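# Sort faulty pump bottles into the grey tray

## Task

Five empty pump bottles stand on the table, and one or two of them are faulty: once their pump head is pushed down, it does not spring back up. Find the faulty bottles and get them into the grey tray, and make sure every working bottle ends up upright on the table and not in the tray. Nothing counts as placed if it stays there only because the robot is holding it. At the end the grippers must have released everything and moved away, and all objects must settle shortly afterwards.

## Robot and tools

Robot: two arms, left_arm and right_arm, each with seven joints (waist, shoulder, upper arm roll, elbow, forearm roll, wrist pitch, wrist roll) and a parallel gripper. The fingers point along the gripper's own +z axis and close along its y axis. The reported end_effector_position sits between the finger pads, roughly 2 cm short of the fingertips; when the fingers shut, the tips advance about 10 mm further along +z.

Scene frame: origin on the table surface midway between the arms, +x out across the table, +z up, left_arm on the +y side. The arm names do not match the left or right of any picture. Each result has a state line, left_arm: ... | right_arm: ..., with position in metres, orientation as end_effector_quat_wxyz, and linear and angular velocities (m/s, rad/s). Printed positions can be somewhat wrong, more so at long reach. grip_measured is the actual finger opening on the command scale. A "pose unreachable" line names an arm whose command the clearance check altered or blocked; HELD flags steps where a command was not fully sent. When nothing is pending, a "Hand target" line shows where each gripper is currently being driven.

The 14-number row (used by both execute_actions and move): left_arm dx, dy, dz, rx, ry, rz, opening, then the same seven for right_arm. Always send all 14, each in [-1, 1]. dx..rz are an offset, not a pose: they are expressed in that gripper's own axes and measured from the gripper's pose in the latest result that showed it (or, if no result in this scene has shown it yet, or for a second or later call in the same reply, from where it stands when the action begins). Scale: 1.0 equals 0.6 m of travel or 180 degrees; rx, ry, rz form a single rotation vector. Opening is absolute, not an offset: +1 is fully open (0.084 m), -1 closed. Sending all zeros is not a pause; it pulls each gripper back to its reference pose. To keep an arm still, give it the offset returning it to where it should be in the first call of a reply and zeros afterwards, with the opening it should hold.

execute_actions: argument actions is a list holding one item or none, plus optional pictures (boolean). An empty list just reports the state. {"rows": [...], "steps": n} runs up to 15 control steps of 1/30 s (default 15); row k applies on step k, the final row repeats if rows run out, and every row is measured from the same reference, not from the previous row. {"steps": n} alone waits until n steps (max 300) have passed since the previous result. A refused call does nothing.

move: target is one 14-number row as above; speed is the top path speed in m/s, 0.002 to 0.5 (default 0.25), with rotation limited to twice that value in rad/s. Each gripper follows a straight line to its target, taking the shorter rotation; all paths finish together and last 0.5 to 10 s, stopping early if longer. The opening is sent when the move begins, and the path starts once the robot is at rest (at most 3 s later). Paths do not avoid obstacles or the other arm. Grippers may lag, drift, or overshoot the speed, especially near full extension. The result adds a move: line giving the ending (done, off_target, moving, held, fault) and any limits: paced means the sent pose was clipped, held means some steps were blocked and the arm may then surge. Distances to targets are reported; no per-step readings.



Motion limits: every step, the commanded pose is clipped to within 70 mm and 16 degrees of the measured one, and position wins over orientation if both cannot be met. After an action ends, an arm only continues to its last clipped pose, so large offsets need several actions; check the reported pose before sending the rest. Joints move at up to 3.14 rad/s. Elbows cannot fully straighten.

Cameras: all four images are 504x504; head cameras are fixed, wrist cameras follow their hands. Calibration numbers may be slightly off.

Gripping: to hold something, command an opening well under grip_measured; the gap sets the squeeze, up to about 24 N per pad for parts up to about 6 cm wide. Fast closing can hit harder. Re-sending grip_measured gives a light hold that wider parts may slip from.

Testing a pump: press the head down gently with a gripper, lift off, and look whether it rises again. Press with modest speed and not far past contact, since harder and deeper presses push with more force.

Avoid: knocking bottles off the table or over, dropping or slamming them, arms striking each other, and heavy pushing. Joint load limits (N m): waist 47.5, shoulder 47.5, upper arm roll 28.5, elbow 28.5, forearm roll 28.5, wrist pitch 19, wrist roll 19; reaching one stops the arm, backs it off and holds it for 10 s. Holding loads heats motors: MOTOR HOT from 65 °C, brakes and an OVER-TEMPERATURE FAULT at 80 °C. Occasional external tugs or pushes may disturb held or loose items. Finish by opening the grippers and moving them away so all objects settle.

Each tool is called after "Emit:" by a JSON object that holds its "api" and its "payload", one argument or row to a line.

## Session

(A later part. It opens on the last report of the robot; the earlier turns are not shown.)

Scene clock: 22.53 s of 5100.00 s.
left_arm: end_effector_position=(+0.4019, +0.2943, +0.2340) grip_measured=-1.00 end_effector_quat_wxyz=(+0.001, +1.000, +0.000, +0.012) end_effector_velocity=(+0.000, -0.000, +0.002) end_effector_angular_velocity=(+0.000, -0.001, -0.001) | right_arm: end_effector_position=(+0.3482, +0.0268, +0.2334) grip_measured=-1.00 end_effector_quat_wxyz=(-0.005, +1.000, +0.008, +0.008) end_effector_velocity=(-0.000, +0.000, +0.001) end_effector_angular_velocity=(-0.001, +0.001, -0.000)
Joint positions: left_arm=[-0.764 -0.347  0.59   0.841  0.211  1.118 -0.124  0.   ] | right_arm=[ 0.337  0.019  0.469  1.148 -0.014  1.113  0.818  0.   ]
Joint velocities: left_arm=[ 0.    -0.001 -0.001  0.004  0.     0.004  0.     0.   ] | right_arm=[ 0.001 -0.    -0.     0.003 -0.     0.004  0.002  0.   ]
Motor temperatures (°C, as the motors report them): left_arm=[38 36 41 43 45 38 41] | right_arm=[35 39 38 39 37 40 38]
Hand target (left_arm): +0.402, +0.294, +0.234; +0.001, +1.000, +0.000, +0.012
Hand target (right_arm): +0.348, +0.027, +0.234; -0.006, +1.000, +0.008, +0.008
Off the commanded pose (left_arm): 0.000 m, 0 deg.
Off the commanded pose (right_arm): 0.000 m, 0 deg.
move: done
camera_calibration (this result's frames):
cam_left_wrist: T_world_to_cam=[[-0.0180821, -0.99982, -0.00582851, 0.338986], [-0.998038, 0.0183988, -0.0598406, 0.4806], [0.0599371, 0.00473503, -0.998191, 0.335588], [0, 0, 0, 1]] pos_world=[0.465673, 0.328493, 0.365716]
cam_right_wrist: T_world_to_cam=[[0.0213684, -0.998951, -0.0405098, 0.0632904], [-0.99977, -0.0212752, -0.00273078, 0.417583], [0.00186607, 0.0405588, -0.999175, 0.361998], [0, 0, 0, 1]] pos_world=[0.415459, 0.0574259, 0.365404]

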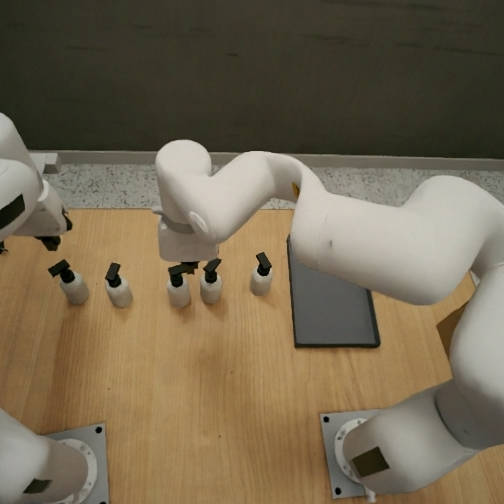

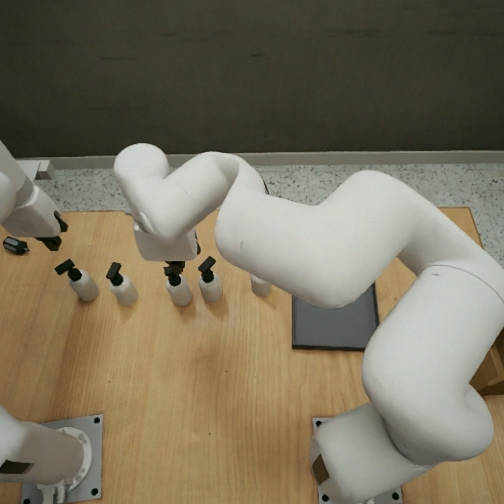

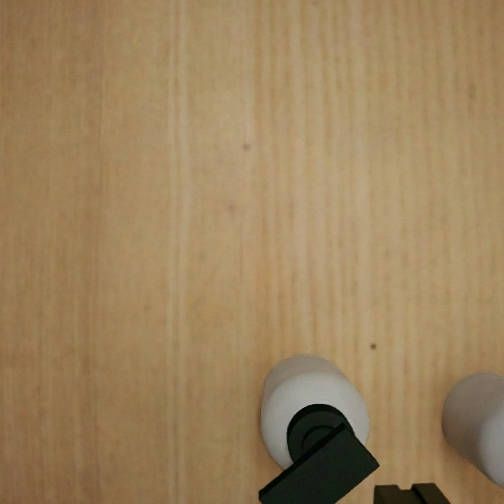

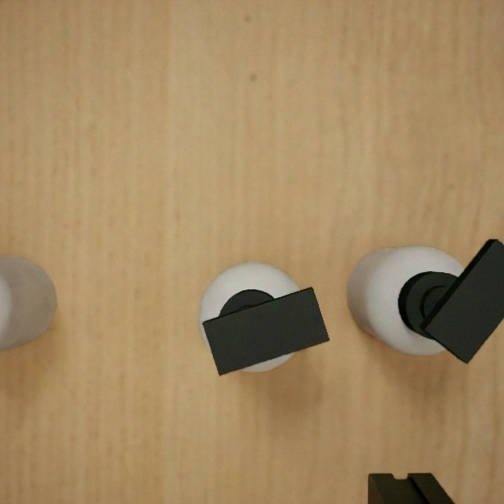

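Emit:
{"api": "move", "payload": {
  "target": [-0.015,0.157,0.057,0,0,0,1,0.107,0.26,0.055,0,0,0,1]
}}

Emit:
{"api": "move", "payload": {
  "target": [0,0,0.21,0,0,0,1,0,0,0.21,0,0,0,1],
  "speed": 0.08
}}

Emit:
{"api": "move", "payload": {
  "target": [0,0,0,0,0,0,-0.4,0,0,0,0,0,0,-0.4]
}}

Emit:
{"api": "move", "payload": {
  "target": [0,0,-0.35,0,0,0,-0.4,0,0,-0.12,0,0,0,-0.4],
  "speed": 0.15
}}

Scene clock: 26.00 s of 5100.00 s.
left_arm: end_effector_position=(+0.3939, +0.2003, +0.2000) grip_measured=+1.00 end_effector_quat_wxyz=(+0.001, +1.000, +0.000, +0.012) end_effector_velocity=(+0.000, -0.002, -0.000) end_effector_angular_velocity=(+0.000, -0.001, -0.002) | right_arm: end_effector_position=(+0.4150, -0.1271, +0.2003) grip_measured=+1.00 end_effector_quat_wxyz=(-0.005, +1.000, +0.009, +0.008) end_effector_velocity=(+0.002, -0.004, -0.001) end_effector_angular_velocity=(+0.002, +0.000, -0.002)
Joint positions: left_arm=[-0.855 -0.289  0.469  0.763  0.158  1.004 -0.318  0.084] | right_arm=[ 0.164 -0.086  0.274  0.937  0.03   1.002  0.425  0.084]
Joint velocities: left_arm=[-0.003  0.002 -0.003  0.    -0.001 -0.002 -0.003 -0.   ] | right_arm=[-0.006  0.    -0.005 -0.002  0.001 -0.003 -0.009 -0.   ]
Motor temperatures (°C, as the motors report them): left_arm=[38 36 41 43 45 38 41] | right_arm=[35 39 38 39 37 40 38]
Hand target (left_arm): +0.394, +0.200, +0.200; +0.001, +1.000, +0.000, +0.012
Hand target (right_arm): +0.415, -0.128, +0.200; -0.005, +1.000, +0.008, +0.008
Off the commanded pose (left_arm): 0.000 m, 0 deg.
Off the commanded pose (right_arm): 0.001 m, 0 deg.
move: done
camera_calibration (this result's frames):
cam_left_wrist: T_world_to_cam=[[-0.0173408, -0.999834, -0.00552894, 0.244354], [-0.998015, 0.0176436, -0.0604562, 0.47262], [0.0605437, 0.00446961, -0.998156, 0.302414], [0, 0, 0, 1]] pos_world=[0.45761, 0.234624, 0.33178]
cam_right_wrist: T_world_to_cam=[[0.0236587, -0.998926, -0.039827, -0.0942319], [-0.999716, -0.0235237, -0.0038547, 0.480987], [0.00291369, 0.0399069, -0.999199, 0.334507], [0, 0, 0, 1]] pos_world=[0.482105, -0.0961652, 0.33234]

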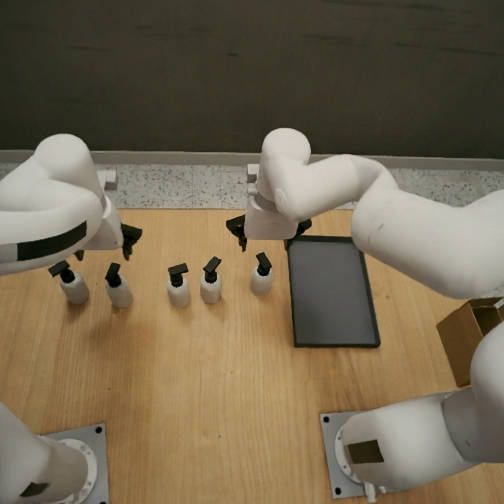

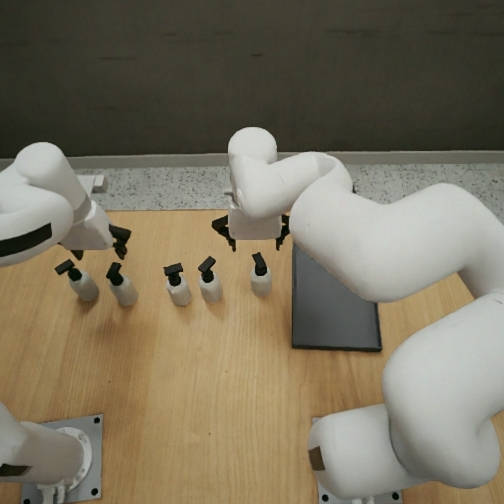

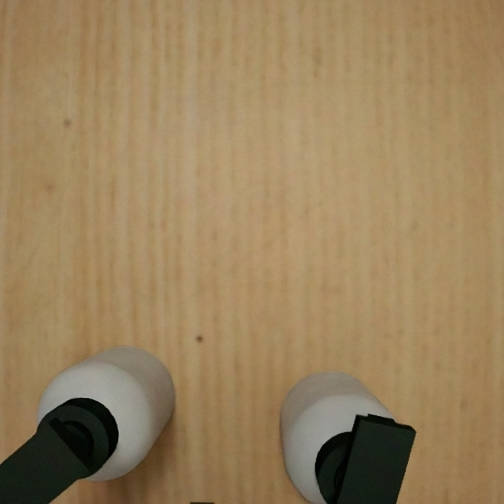

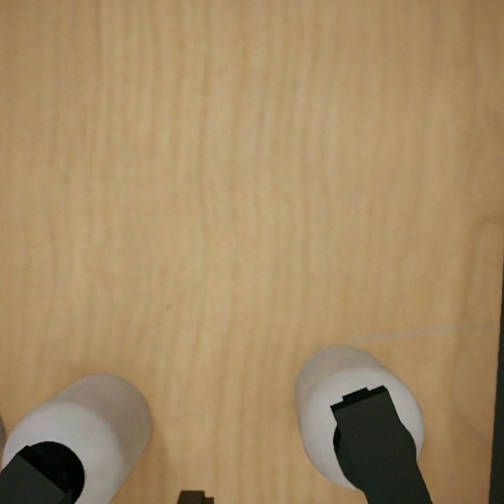

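Scene clock: 28.00 s of 5100.00 s.
left_arm: end_effector_position=(+0.3982, +0.1997, +0.0751) grip_measured=+1.00 end_effector_quat_wxyz=(+0.001, +1.000, +0.000, +0.014) end_effector_velocity=(-0.001, +0.000, -0.002) end_effector_angular_velocity=(+0.000, +0.003, +0.001) | right_arm: end_effector_position=(+0.4172, -0.1258, +0.0746) grip_measured=+1.00 end_effector_quat_wxyz=(-0.005, +1.000, +0.009, +0.009) end_effector_velocity=(-0.000, +0.000, -0.001) end_effector_angular_velocity=(-0.000, +0.000, +0.002)
Joint positions: left_arm=[-0.878 -0.003  0.523  0.609  0.008  0.585 -0.195  0.084] | right_arm=[ 0.171  0.147  0.273  0.794 -0.064  0.633  0.496  0.084]
Joint velocities: left_arm=[-0.     0.003 -0.    -0.003 -0.003 -0.002  0.001  0.   ] | right_arm=[ 0.001  0.002  0.     0.    -0.001 -0.001  0.    -0.   ]
Motor temperatures (°C, as the motors report them): left_arm=[38 36 41 43 45 38 41] | right_arm=[35 39 38 39 37 40 38]
Hand target (left_arm): +0.397, +0.200, +0.074; +0.001, +1.000, +0.000, +0.012
Hand target (right_arm): +0.417, -0.126, +0.074; -0.005, +1.000, +0.009, +0.008
Off the commanded pose (left_arm): 0.002 m, 0 deg.
Off the commanded pose (right_arm): 0.000 m, 0 deg.
move: done
camera_calibration (this result's frames):
cam_left_wrist: T_world_to_cam=[[-0.017664, -0.999832, -0.00488781, 0.243194], [-0.997809, 0.0179395, -0.0636748, 0.469427], [0.0637518, 0.00375235, -0.997959, 0.176314], [0, 0, 0, 1]] pos_world=[0.461455, 0.23407, 0.207033]
cam_right_wrist: T_world_to_cam=[[0.023587, -0.998921, -0.0400056, -0.0979993], [-0.999714, -0.0234059, -0.00499079, 0.482831], [0.00404904, 0.0401119, -0.999187, 0.208392], [0, 0, 0, 1]] pos_world=[0.48416, -0.0949514, 0.206712]

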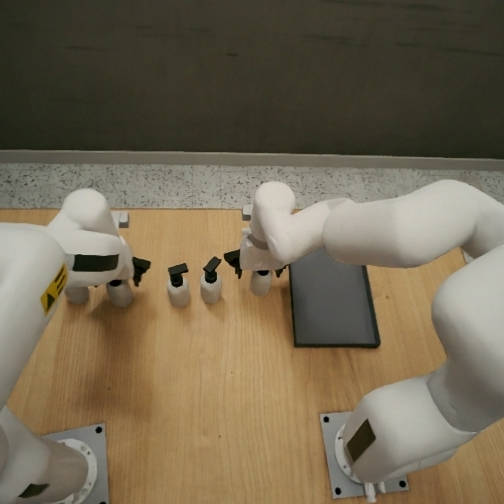

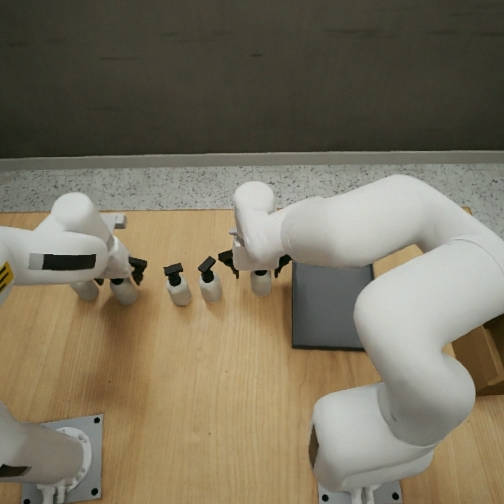

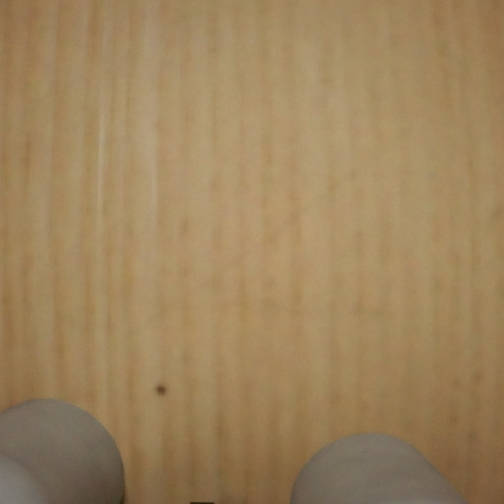

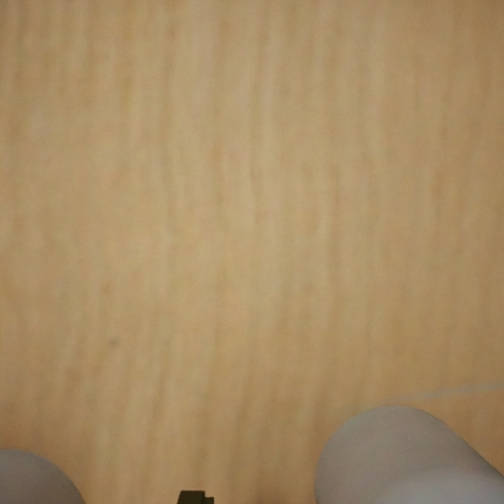

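Scene clock: 28.50 s of 5100.00 s.
left_arm: end_effector_position=(+0.3984, +0.1996, +0.0752) grip_measured=+0.12 end_effector_quat_wxyz=(+0.001, +1.000, +0.000, +0.014) end_effector_velocity=(+0.000, +0.000, +0.000) end_effector_angular_velocity=(-0.000, -0.000, +0.001) | right_arm: end_effector_position=(+0.4174, -0.1257, +0.0748) grip_measured=+0.12 end_effector_quat_wxyz=(-0.005, +1.000, +0.009, +0.009) end_effector_velocity=(+0.001, -0.000, +0.000) end_effector_angular_velocity=(+0.001, -0.001, -0.002)
Joint positions: left_arm=[-0.878 -0.004  0.523  0.61   0.008  0.585 -0.195  0.049] | right_arm=[ 0.171  0.147  0.273  0.794 -0.064  0.633  0.496  0.049]
Joint velocities: left_arm=[ 0.     0.     0.     0.     0.     0.    -0.001  0.   ] | right_arm=[-0.001  0.     0.     0.001  0.    -0.     0.001  0.   ]
Motor temperatures (°C, as the motors report them): left_arm=[38 36 41 43 45 38 41] | right_arm=[35 39 38 39 37 40 38]
Hand target (left_arm): +0.398, +0.200, +0.075; +0.001, +1.000, +0.000, +0.014
Hand target (right_arm): +0.417, -0.126, +0.075; -0.005, +1.000, +0.009, +0.009
Off the commanded pose (left_arm): 0.000 m, 0 deg.
Off the commanded pose (right_arm): 0.000 m, 0 deg.
move: done
camera_calibration (this result's frames):
cam_left_wrist: T_world_to_cam=[[-0.0176909, -0.999832, -0.00469668, 0.243116], [-0.99777, 0.0179564, -0.0642908, 0.469688], [0.0643644, 0.00354884, -0.99792, 0.176271], [0, 0, 0, 1]] pos_world=[0.461596, 0.234016, 0.207243]
cam_right_wrist: T_world_to_cam=[[0.0236279, -0.998914, -0.0401538, -0.0979327], [-0.999711, -0.0234303, -0.00538452, 0.482981], [0.00443786, 0.0402695, -0.999179, 0.208389], [0, 0, 0, 1]] pos_world=[0.484231, -0.0949017, 0.206887]

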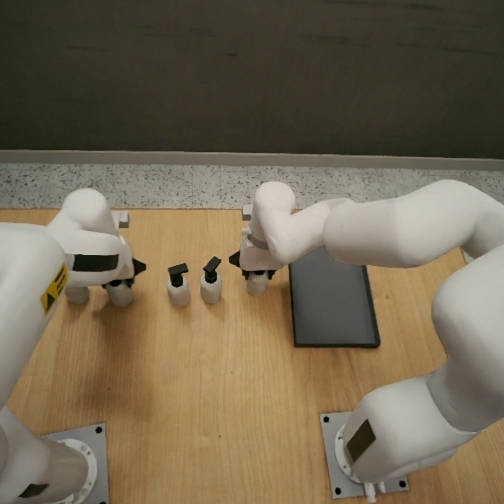

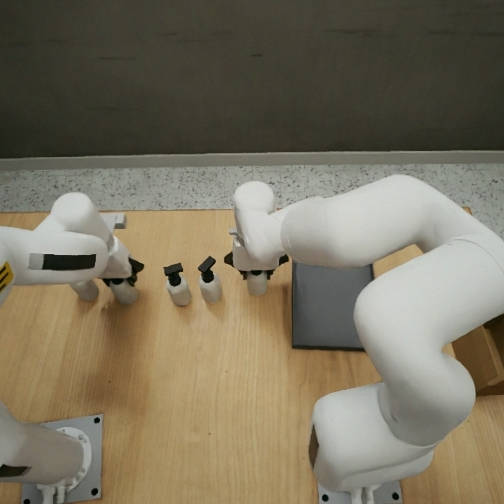

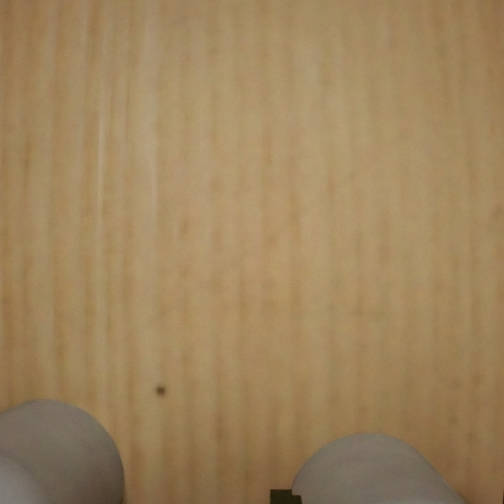

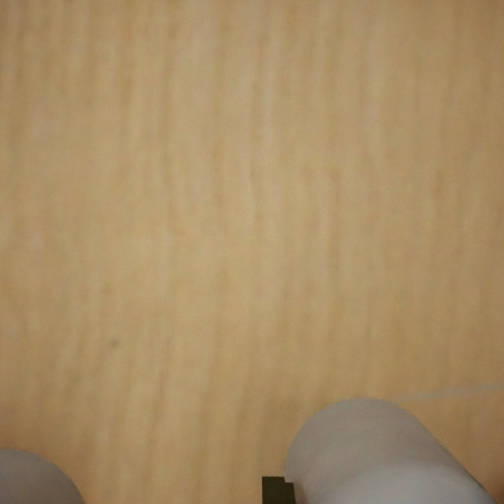

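Scene clock: 30.30 s of 5100.00 s.
left_arm: end_effector_position=(+0.3921, +0.2005, +0.2845) grip_measured=+0.12 end_effector_quat_wxyz=(+0.001, +1.000, +0.001, +0.013) end_effector_velocity=(+0.002, -0.000, +0.004) end_effector_angular_velocity=(-0.002, -0.006, +0.000) | right_arm: end_effector_position=(+0.4161, -0.1265, +0.1467) grip_measured=+0.12 end_effector_quat_wxyz=(-0.005, +1.000, +0.009, +0.009) end_effector_velocity=(+0.001, -0.000, +0.001) end_effector_angular_velocity=(+0.001, -0.002, +0.000)
Joint positions: left_arm=[-0.865 -0.364  0.436  0.947  0.164  1.258 -0.334  0.049] | right_arm=[ 0.164 -0.006  0.28   0.857  0.004  0.843  0.446  0.049]
Joint velocities: left_arm=[-0.    -0.001 -0.001  0.01  -0.     0.005  0.    -0.   ] | right_arm=[-0.001 -0.001 -0.     0.001  0.     0.    -0.001  0.   ]
Motor temperatures (°C, as the motors report them): left_arm=[38 36 41 43 45 38 41] | right_arm=[35 39 38 39 37 40 38]
Hand target (left_arm): +0.392, +0.200, +0.285; +0.002, +1.000, +0.001, +0.014
Hand target (right_arm): +0.416, -0.126, +0.147; -0.005, +1.000, +0.009, +0.009
Off the commanded pose (left_arm): 0.001 m, 0 deg.
Off the commanded pose (right_arm): 0.000 m, 0 deg.
move: done
camera_calibration (this result's frames):
cam_left_wrist: T_world_to_cam=[[-0.0172642, -0.99984, -0.00460195, 0.24466], [-0.997887, 0.0175185, -0.0625608, 0.476468], [0.0626315, 0.00351216, -0.998031, 0.386245], [0, 0, 0, 1]] pos_world=[0.455494, 0.234918, 0.416419]
cam_right_wrist: T_world_to_cam=[[0.0236657, -0.998913, -0.0401589, -0.0957394], [-0.999712, -0.0234869, -0.00491794, 0.481999], [0.00396938, 0.0402637, -0.999181, 0.280458], [0, 0, 0, 1]] pos_world=[0.483013, -0.095607, 0.278754]

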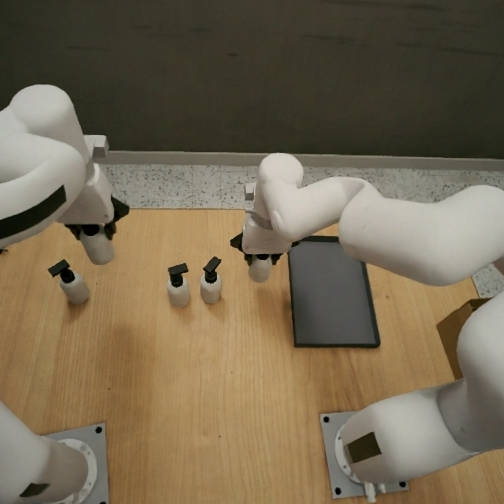

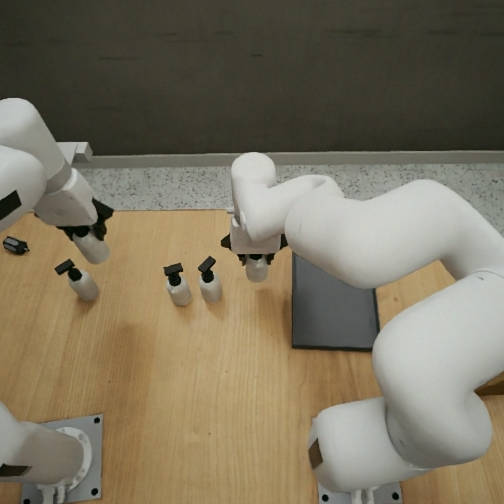

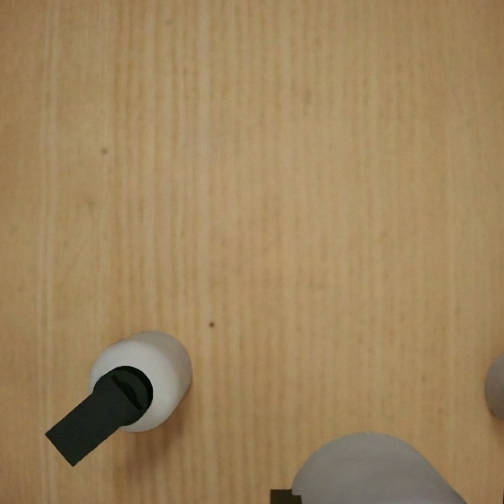

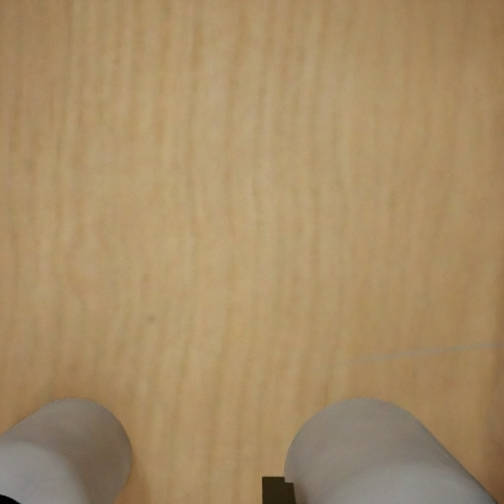

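Emit:
{"api": "move", "payload": {
  "target": [-0.203,0.417,0,0,0,0,-0.4,0.107,0.323,0,0,0,0,-0.4]
}}

Emit:
{"api": "move", "payload": {
  "target": [0,0,0.344,0,0,0,-0.4,0,0,0.105,0,0,0,-0.4],
  "speed": 0.1
}}

Emit:
{"api": "move", "payload": {
  "target": [0,0,0,0,0,0,1,0,0,0,0,0,0,1]
}}

Emit:
{"api": "move", "payload": {
  "target": [0,0,-0.25,0,0,0,1,0,0,-0.22,0,0,0,1],
  "speed": 0.15
}}

Emit:
{"api": "move", "payload": {
  "target": [0,-0.5,0,0,0,0,1,0,0,0,0,0,0,1]
}}

Scene clock: 33.27 s of 5100.00 s.
left_arm: end_effector_position=(+0.2709, -0.0495, +0.2822) grip_measured=+0.12 end_effector_quat_wxyz=(+0.002, +1.000, +0.001, +0.013) end_effector_velocity=(-0.003, -0.004, -0.000) end_effector_angular_velocity=(+0.002, -0.001, -0.006) | right_arm: end_effector_position=(+0.4837, -0.3189, +0.1459) grip_measured=+0.12 end_effector_quat_wxyz=(-0.004, +1.000, +0.010, +0.009) end_effector_velocity=(+0.001, -0.006, +0.001) end_effector_angular_velocity=(+0.000, -0.001, -0.012)
Joint positions: left_arm=[-1.105 -0.231  0.032  1.027  0.028  1.239 -0.917  0.049] | right_arm=[-0.062  0.06   0.052  0.933  0.008  0.856 -0.013  0.049]
Joint velocities: left_arm=[-0.006  0.004 -0.007  0.004  0.     0.001 -0.007  0.   ] | right_arm=[-0.007  0.002 -0.006  0.004  0.001  0.001 -0.001  0.   ]
Motor temperatures (°C, as the motors report them): left_arm=[38 36 41 43 45 38 41] | right_arm=[35 39 38 39 37 40 38]
Hand target (left_arm): +0.270, -0.050, +0.282; +0.001, +1.000, +0.000, +0.013
Hand target (right_arm): +0.484, -0.320, +0.146; -0.004, +1.000, +0.009, +0.009
Off the commanded pose (left_arm): 0.001 m, 0 deg.
Off the commanded pose (right_arm): 0.000 m, 0 deg.
move: done
camera_calibration (this result's frames):
cam_left_wrist: T_world_to_cam=[[-0.0160111, -0.999863, -0.00415882, -0.0078079], [-0.997889, 0.016241, -0.0628786, 0.359803], [0.0629375, 0.00314328, -0.998013, 0.39233], [0, 0, 0, 1]] pos_world=[0.334226, -0.0148836, 0.414142]
cam_right_wrist: T_world_to_cam=[[0.0251316, -0.998928, -0.0388864, -0.290477], [-0.999675, -0.0249465, -0.00523773, 0.544629], [0.00426203, 0.0390054, -0.99923, 0.286655], [0, 0, 0, 1]] pos_world=[0.55053, -0.28776, 0.277991]

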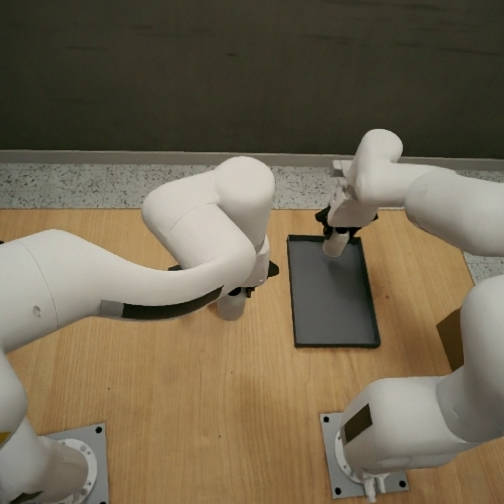

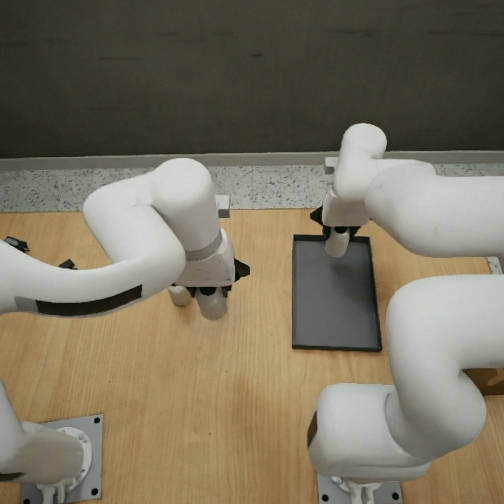

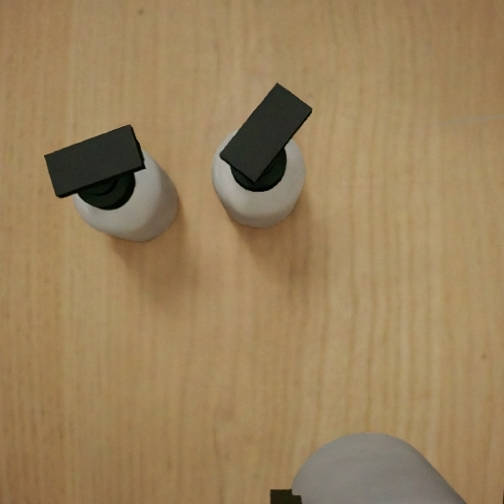

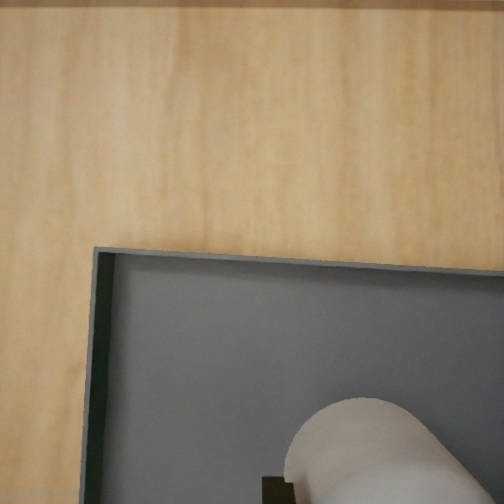

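Scene clock: 35.73 s of 5100.00 s.
left_arm: end_effector_position=(+0.2767, -0.0506, +0.0762) grip_measured=+0.12 end_effector_quat_wxyz=(+0.002, +1.000, +0.001, +0.014) end_effector_velocity=(-0.000, +0.001, -0.002) end_effector_angular_velocity=(+0.003, +0.002, +0.002) | right_arm: end_effector_position=(+0.4848, -0.3183, +0.0830) grip_measured=+0.12 end_effector_quat_wxyz=(-0.004, +1.000, +0.010, +0.009) end_effector_velocity=(-0.000, +0.000, -0.001) end_effector_angular_velocity=(-0.000, +0.001, +0.002)
Joint positions: left_arm=[-1.099  0.069  0.042  0.704  0.028  0.616 -0.914  0.049] | right_arm=[-0.06   0.18   0.051  0.876 -0.001  0.679 -0.007  0.049]
Joint velocities: left_arm=[ 0.     0.004  0.001 -0.003 -0.    -0.003 -0.     0.   ] | right_arm=[ 0.001  0.001 -0.    -0.001 -0.    -0.001 -0.     0.   ]
Motor temperatures (°C, as the motors report them): left_arm=[38 36 41 44 45 38 41] | right_arm=[35 39 38 39 37 40 38]
Hand target (left_arm): +0.277, -0.050, +0.076; +0.001, +1.000, +0.001, +0.013
Hand target (right_arm): +0.485, -0.318, +0.083; -0.004, +1.000, +0.010, +0.009
Off the commanded pose (left_arm): 0.001 m, 0 deg.
Off the commanded pose (right_arm): 0.000 m, 0 deg.
move: done
camera_calibration (this result's frames):
cam_left_wrist: T_world_to_cam=[[-0.0162744, -0.99986, -0.00376809, -0.00965411], [-0.997814, 0.0164822, -0.0639917, 0.352736], [0.0640449, 0.00271843, -0.997943, 0.18598], [0, 0, 0, 1]] pos_world=[0.339897, -0.0159722, 0.208133]
cam_right_wrist: T_world_to_cam=[[0.0251637, -0.998933, -0.0387164, -0.292423], [-0.999673, -0.0249675, -0.00554283, 0.54541], [0.00457026, 0.0388432, -0.999235, 0.22354], [0, 0, 0, 1]] pos_world=[0.551569, -0.287176, 0.215071]

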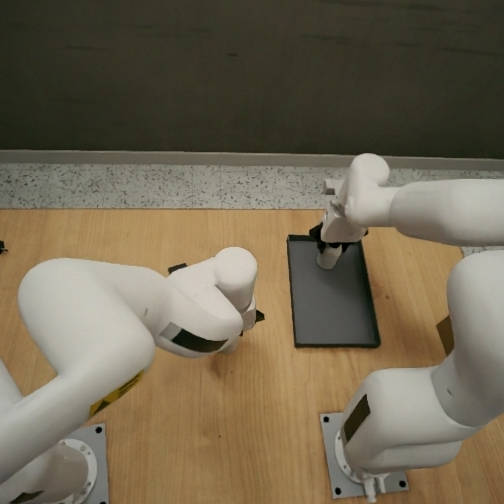

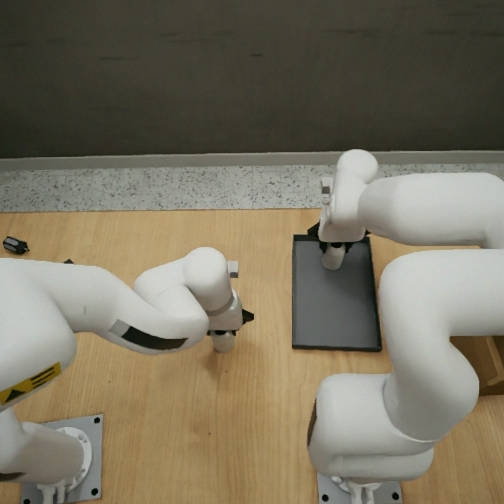

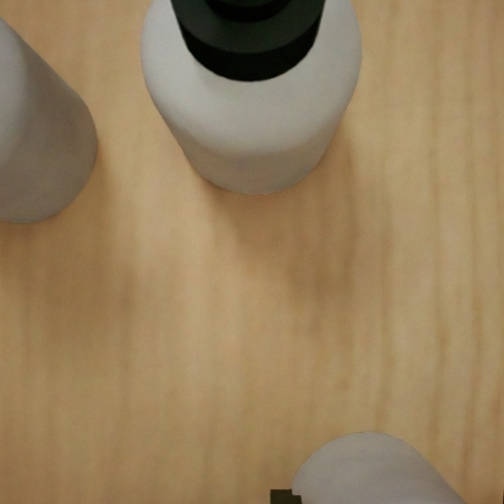

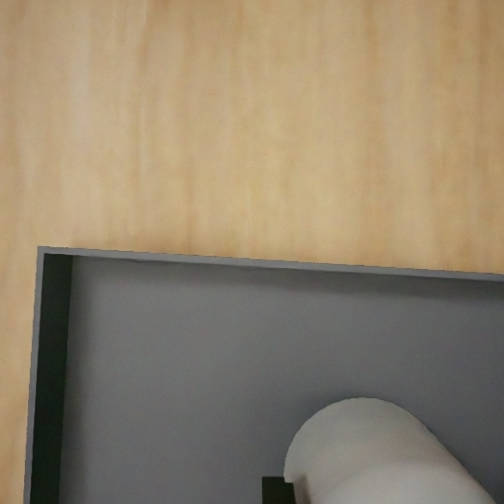

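Scene clock: 36.23 s of 5100.00 s.
left_arm: end_effector_position=(+0.2767, -0.0506, +0.0762) grip_measured=+1.00 end_effector_quat_wxyz=(+0.002, +1.000, +0.001, +0.014) end_effector_velocity=(+0.000, +0.000, -0.000) end_effector_angular_velocity=(+0.000, +0.000, +0.001) | right_arm: end_effector_position=(+0.4848, -0.3183, +0.0830) grip_measured=+1.00 end_effector_quat_wxyz=(-0.004, +1.000, +0.010, +0.009) end_effector_velocity=(+0.000, +0.000, +0.000) end_effector_angular_velocity=(-0.000, -0.001, +0.000)
Joint positions: left_arm=[-1.099  0.069  0.042  0.704  0.028  0.616 -0.914  0.084] | right_arm=[-0.06   0.18   0.051  0.876 -0.001  0.679 -0.007  0.084]
Joint velocities: left_arm=[ 0.     0.     0.001  0.    -0.    -0.    -0.     0.   ] | right_arm=[ 0.     0.     0.     0.    -0.    -0.001  0.001  0.   ]
Motor temperatures (°C, as the motors report them): left_arm=[38 36 41 44 45 38 41] | right_arm=[35 39 38 39 37 40 38]
Hand target (left_arm): +0.277, -0.051, +0.076; +0.002, +1.000, +0.001, +0.014
Hand target (right_arm): +0.485, -0.318, +0.083; -0.004, +1.000, +0.010, +0.009
Off the commanded pose (left_arm): 0.000 m, 0 deg.
Off the commanded pose (right_arm): 0.000 m, 0 deg.
move: done
camera_calibration (this result's frames):
cam_left_wrist: T_world_to_cam=[[-0.0162744, -0.999861, -0.00374694, -0.00965977], [-0.997813, 0.0164809, -0.064008, 0.352741], [0.0640609, 0.00269705, -0.997942, 0.185986], [0, 0, 0, 1]] pos_world=[0.339898, -0.0159735, 0.208146]
cam_right_wrist: T_world_to_cam=[[0.0251641, -0.998933, -0.0387161, -0.292423], [-0.999673, -0.0249678, -0.00554602, 0.54541], [0.00457344, 0.038843, -0.999235, 0.223541], [0, 0, 0, 1]] pos_world=[0.551568, -0.287176, 0.215074]

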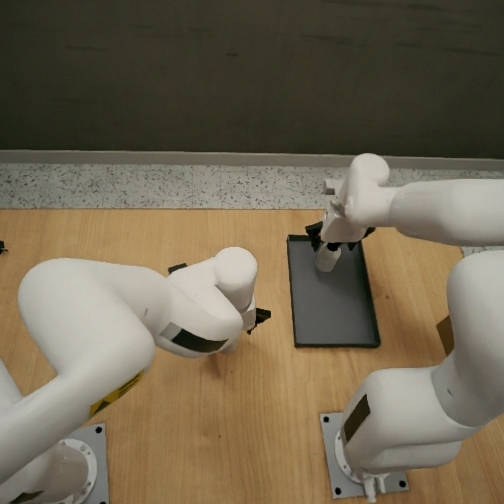

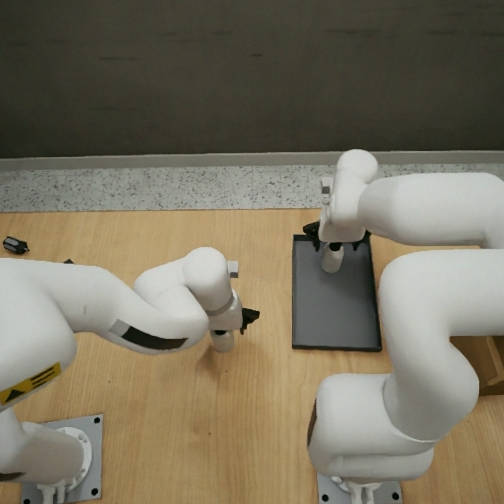

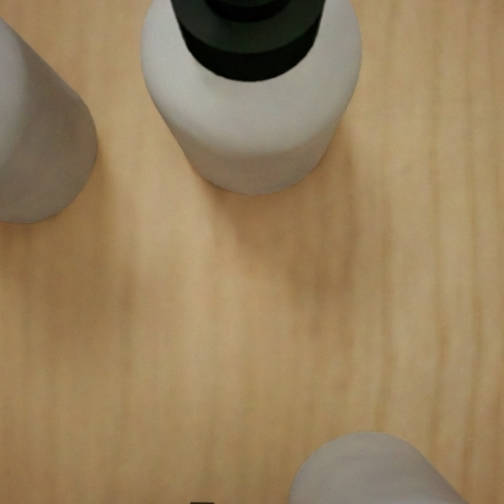

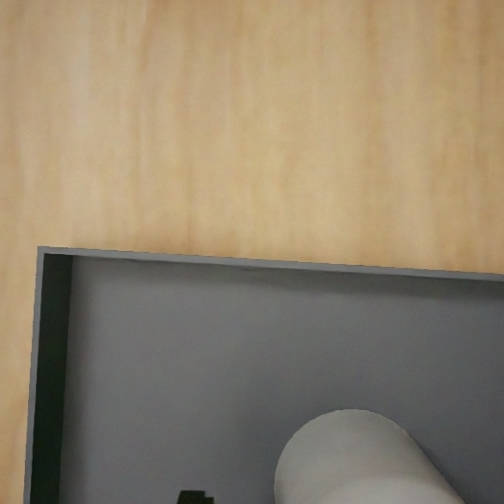

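Scene clock: 37.63 s of 5100.00 s.
left_arm: end_effector_position=(+0.2723, -0.0496, +0.2256) grip_measured=+1.00 end_effector_quat_wxyz=(+0.001, +1.000, +0.001, +0.013) end_effector_velocity=(+0.001, -0.001, +0.004) end_effector_angular_velocity=(-0.004, -0.003, -0.002) | right_arm: end_effector_position=(+0.4824, -0.3195, +0.2144) grip_measured=+1.00 end_effector_quat_wxyz=(-0.005, +1.000, +0.010, +0.008) end_effector_velocity=(+0.001, +0.001, +0.003) end_effector_angular_velocity=(+0.000, -0.005, +0.001)
Joint positions: left_arm=[-1.104 -0.193  0.035  0.899  0.029  1.074 -0.917  0.084] | right_arm=[-0.063 -0.03   0.05   1.039  0.012  1.052 -0.016  0.084]
Joint velocities: left_arm=[-0.    -0.003 -0.001  0.007 -0.     0.005  0.002  0.   ] | right_arm=[ 0.001 -0.003  0.     0.006  0.     0.003  0.     0.   ]
Motor temperatures (°C, as the motors report them): left_arm=[38 36 41 44 45 38 41] | right_arm=[35 39 38 39 37 40 38]
Hand target (left_arm): +0.273, -0.050, +0.226; +0.002, +1.000, +0.001, +0.013
Hand target (right_arm): +0.483, -0.320, +0.215; -0.005, +1.000, +0.010, +0.009
Off the commanded pose (left_arm): 0.001 m, 0 deg.
Off the commanded pose (right_arm): 0.001 m, 0 deg.
move: done
camera_calibration (this result's frames):
cam_left_wrist: T_world_to_cam=[[-0.0160684, -0.99986, -0.00457087, -0.00804207], [-0.997903, 0.0163233, -0.062638, 0.35761], [0.0627039, 0.00355479, -0.998026, 0.335762], [0, 0, 0, 1]] pos_world=[0.335677, -0.0150719, 0.357462]
cam_right_wrist: T_world_to_cam=[[0.0250947, -0.998923, -0.0390341, -0.288358], [-0.99968, -0.0249483, -0.00423299, 0.543429], [0.0032546, 0.0391279, -0.999229, 0.355696], [0, 0, 0, 1]] pos_world=[0.549333, -0.288407, 0.346467]

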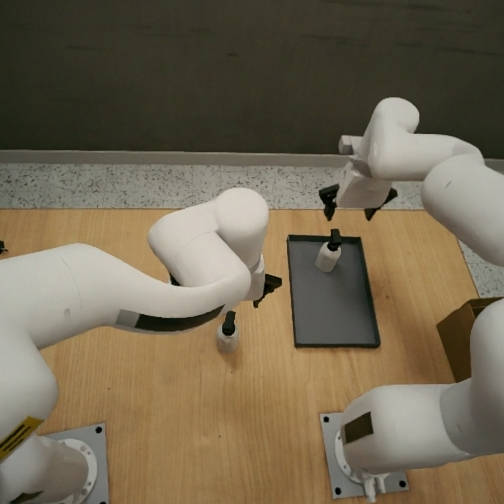

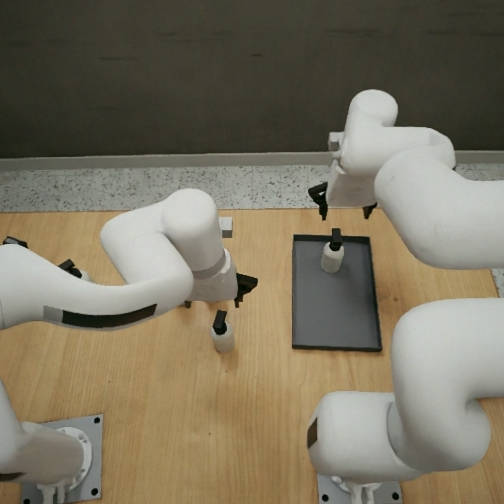

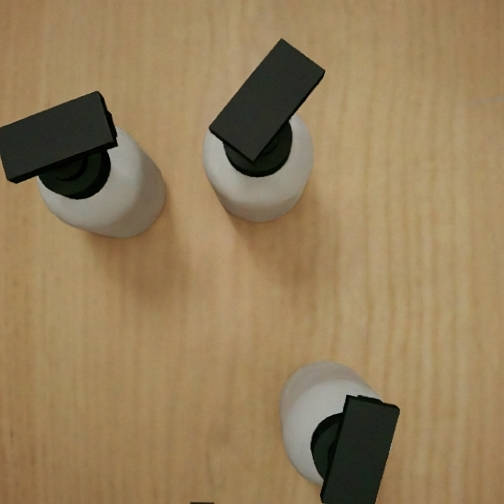

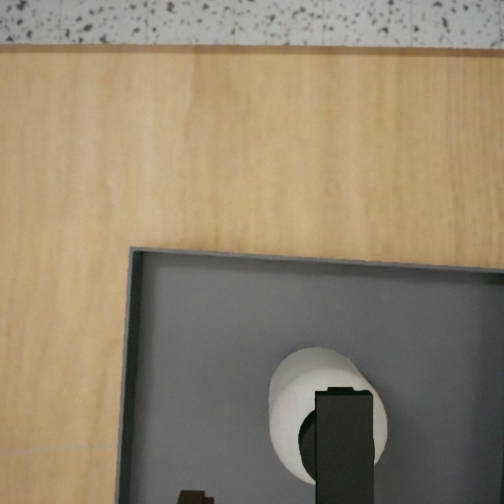

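Scene clock: 39.33 s of 5100.00 s.
left_arm: end_effector_position=(+0.2717, +0.2504, +0.2245) grip_measured=+1.00 end_effector_quat_wxyz=(+0.002, +1.000, +0.001, +0.012) end_effector_velocity=(+0.000, +0.002, +0.000) end_effector_angular_velocity=(-0.002, -0.001, +0.003) | right_arm: end_effector_position=(+0.4824, -0.3195, +0.2144) grip_measured=+1.00 end_effector_quat_wxyz=(-0.005, +1.000, +0.010, +0.008) end_effector_velocity=(+0.000, +0.000, +0.000) end_effector_angular_velocity=(+0.001, -0.001, -0.001)
Joint positions: left_arm=[-0.751 -0.854  0.402  0.471  0.318  1.272 -0.401  0.084] | right_arm=[-0.063 -0.03   0.05   1.039  0.012  1.052 -0.016  0.084]
Joint velocities: left_arm=[ 0.004 -0.003  0.004  0.001  0.002  0.001  0.003  0.   ] | right_arm=[-0.     0.     0.     0.001  0.001  0.     0.001  0.   ]
Motor temperatures (°C, as the motors report them): left_arm=[38 36 41 44 45 38 41] | right_arm=[35 39 38 39 37 40 38]
Hand target (left_arm): +0.272, +0.251, +0.225; +0.002, +1.000, +0.001, +0.013
Hand target (right_arm): +0.482, -0.320, +0.214; -0.005, +1.000, +0.010, +0.008
Off the commanded pose (left_arm): 0.000 m, 0 deg.
Off the commanded pose (right_arm): 0.000 m, 0 deg.
move: done
camera_calibration (this result's frames):
cam_left_wrist: T_world_to_cam=[[-0.0168953, -0.999849, -0.00411444, 0.292026], [-0.997967, 0.0171161, -0.0613993, 0.351538], [0.0614605, 0.00306871, -0.998105, 0.334164], [0, 0, 0, 1]] pos_world=[0.335219, 0.28494, 0.356317]
cam_right_wrist: T_world_to_cam=[[0.0250948, -0.998923, -0.039034, -0.288358], [-0.99968, -0.0249484, -0.00423287, 0.543429], [0.00325448, 0.0391278, -0.999229, 0.355696], [0, 0, 0, 1]] pos_world=[0.549333, -0.288407, 0.346467]

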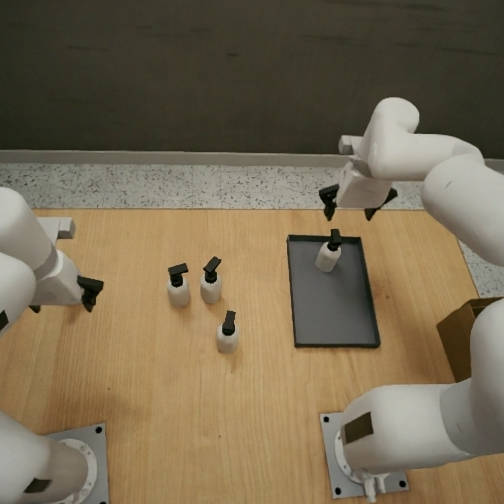

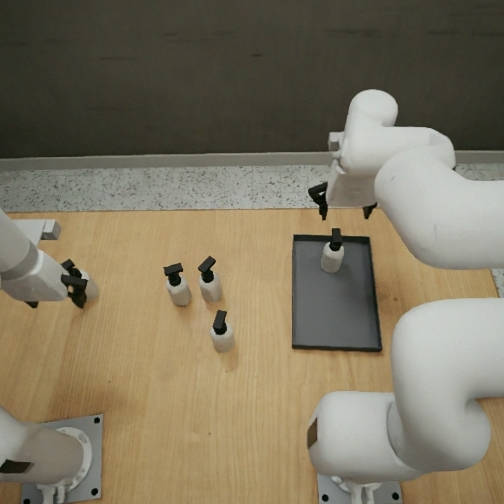

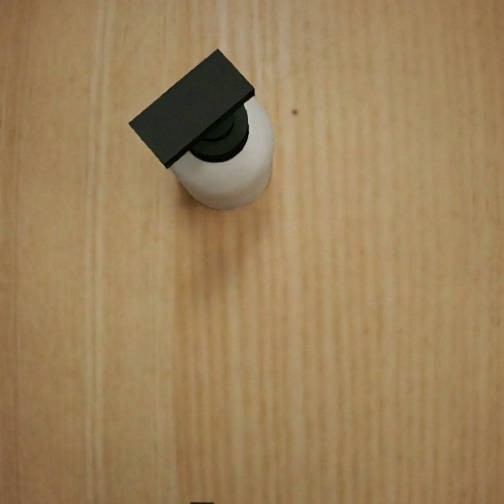

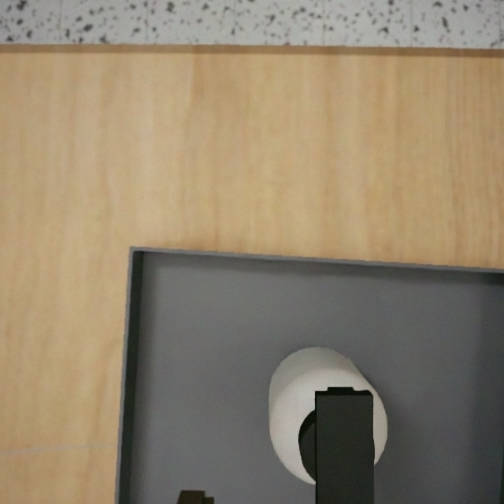

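Emit:
{"api": "move", "payload": {
  "target": [0,0,0,0,0,0,1,-0.342,-0.452,0,0,0,0,1]
}}

Scene clock: 41.87 s of 5100.00 s.
left_arm: end_effector_position=(+0.2717, +0.2504, +0.2245) grip_measured=+1.00 end_effector_quat_wxyz=(+0.002, +1.000, +0.001, +0.012) end_effector_velocity=(+0.000, +0.000, +0.000) end_effector_angular_velocity=(-0.002, +0.000, +0.001) | right_arm: end_effector_position=(+0.2721, -0.0519, +0.2141) grip_measured=+1.00 end_effector_quat_wxyz=(-0.006, +1.000, +0.009, +0.008) end_effector_velocity=(-0.003, +0.004, +0.001) end_effector_angular_velocity=(-0.001, -0.003, +0.007)
Joint positions: left_arm=[-0.751 -0.854  0.402  0.471  0.318  1.272 -0.401  0.084] | right_arm=[ 0.275 -0.382  0.489  0.738  0.199  1.068  0.643  0.084]
Joint velocities: left_arm=[ 0.    -0.     0.002  0.001 -0.     0.     0.001  0.   ] | right_arm=[ 0.005  0.001  0.009  0.005 -0.001  0.001  0.008 -0.   ]
Motor temperatures (°C, as the motors report them): left_arm=[38 36 41 44 45 38 41] | right_arm=[35 39 38 39 37 40 38]
Hand target (left_arm): +0.272, +0.250, +0.225; +0.002, +1.000, +0.001, +0.012
Hand target (right_arm): +0.272, -0.051, +0.214; -0.006, +1.000, +0.010, +0.008
Off the commanded pose (left_arm): 0.000 m, 0 deg.
Off the commanded pose (right_arm): 0.001 m, 0 deg.
move: done
camera_calibration (this result's frames):
cam_left_wrist: T_world_to_cam=[[-0.0168939, -0.999849, -0.00411337, 0.292026], [-0.997966, 0.0171146, -0.0614003, 0.351539], [0.0614614, 0.00306772, -0.998105, 0.334165], [0, 0, 0, 1]] pos_world=[0.335219, 0.28494, 0.356317]
cam_right_wrist: T_world_to_cam=[[0.0241096, -0.998845, -0.0415516, -0.0149176], [-0.999708, -0.024012, -0.002846, 0.339628], [0.00184497, 0.0416081, -0.999132, 0.346074], [0, 0, 0, 1]] pos_world=[0.33925, -0.0211447, 0.34612]

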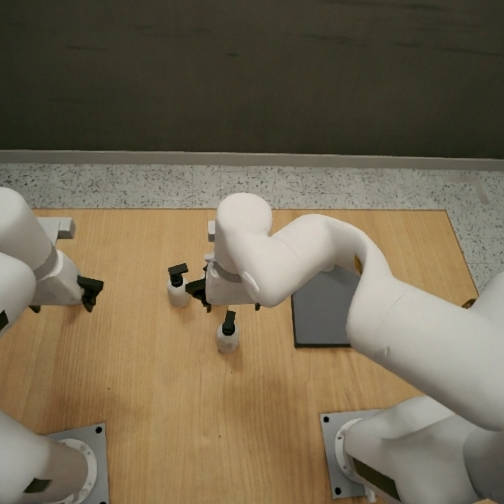

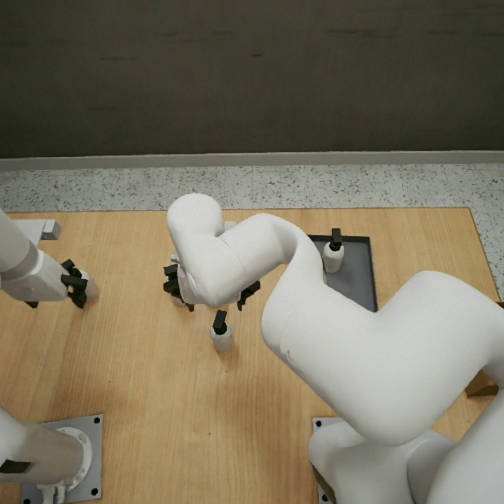

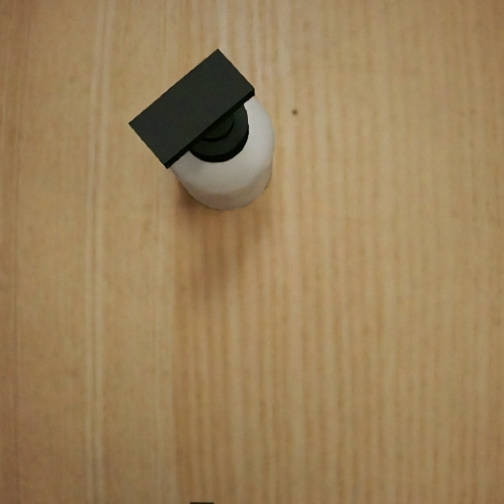

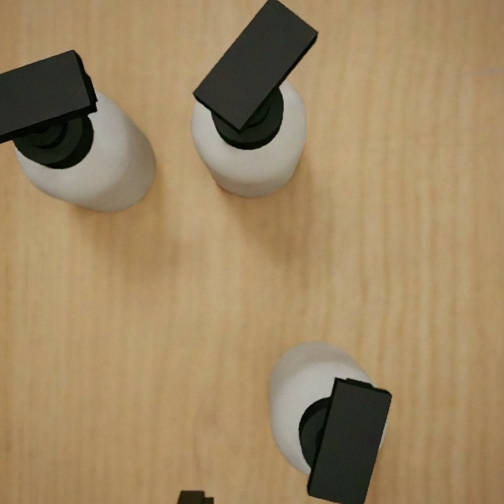

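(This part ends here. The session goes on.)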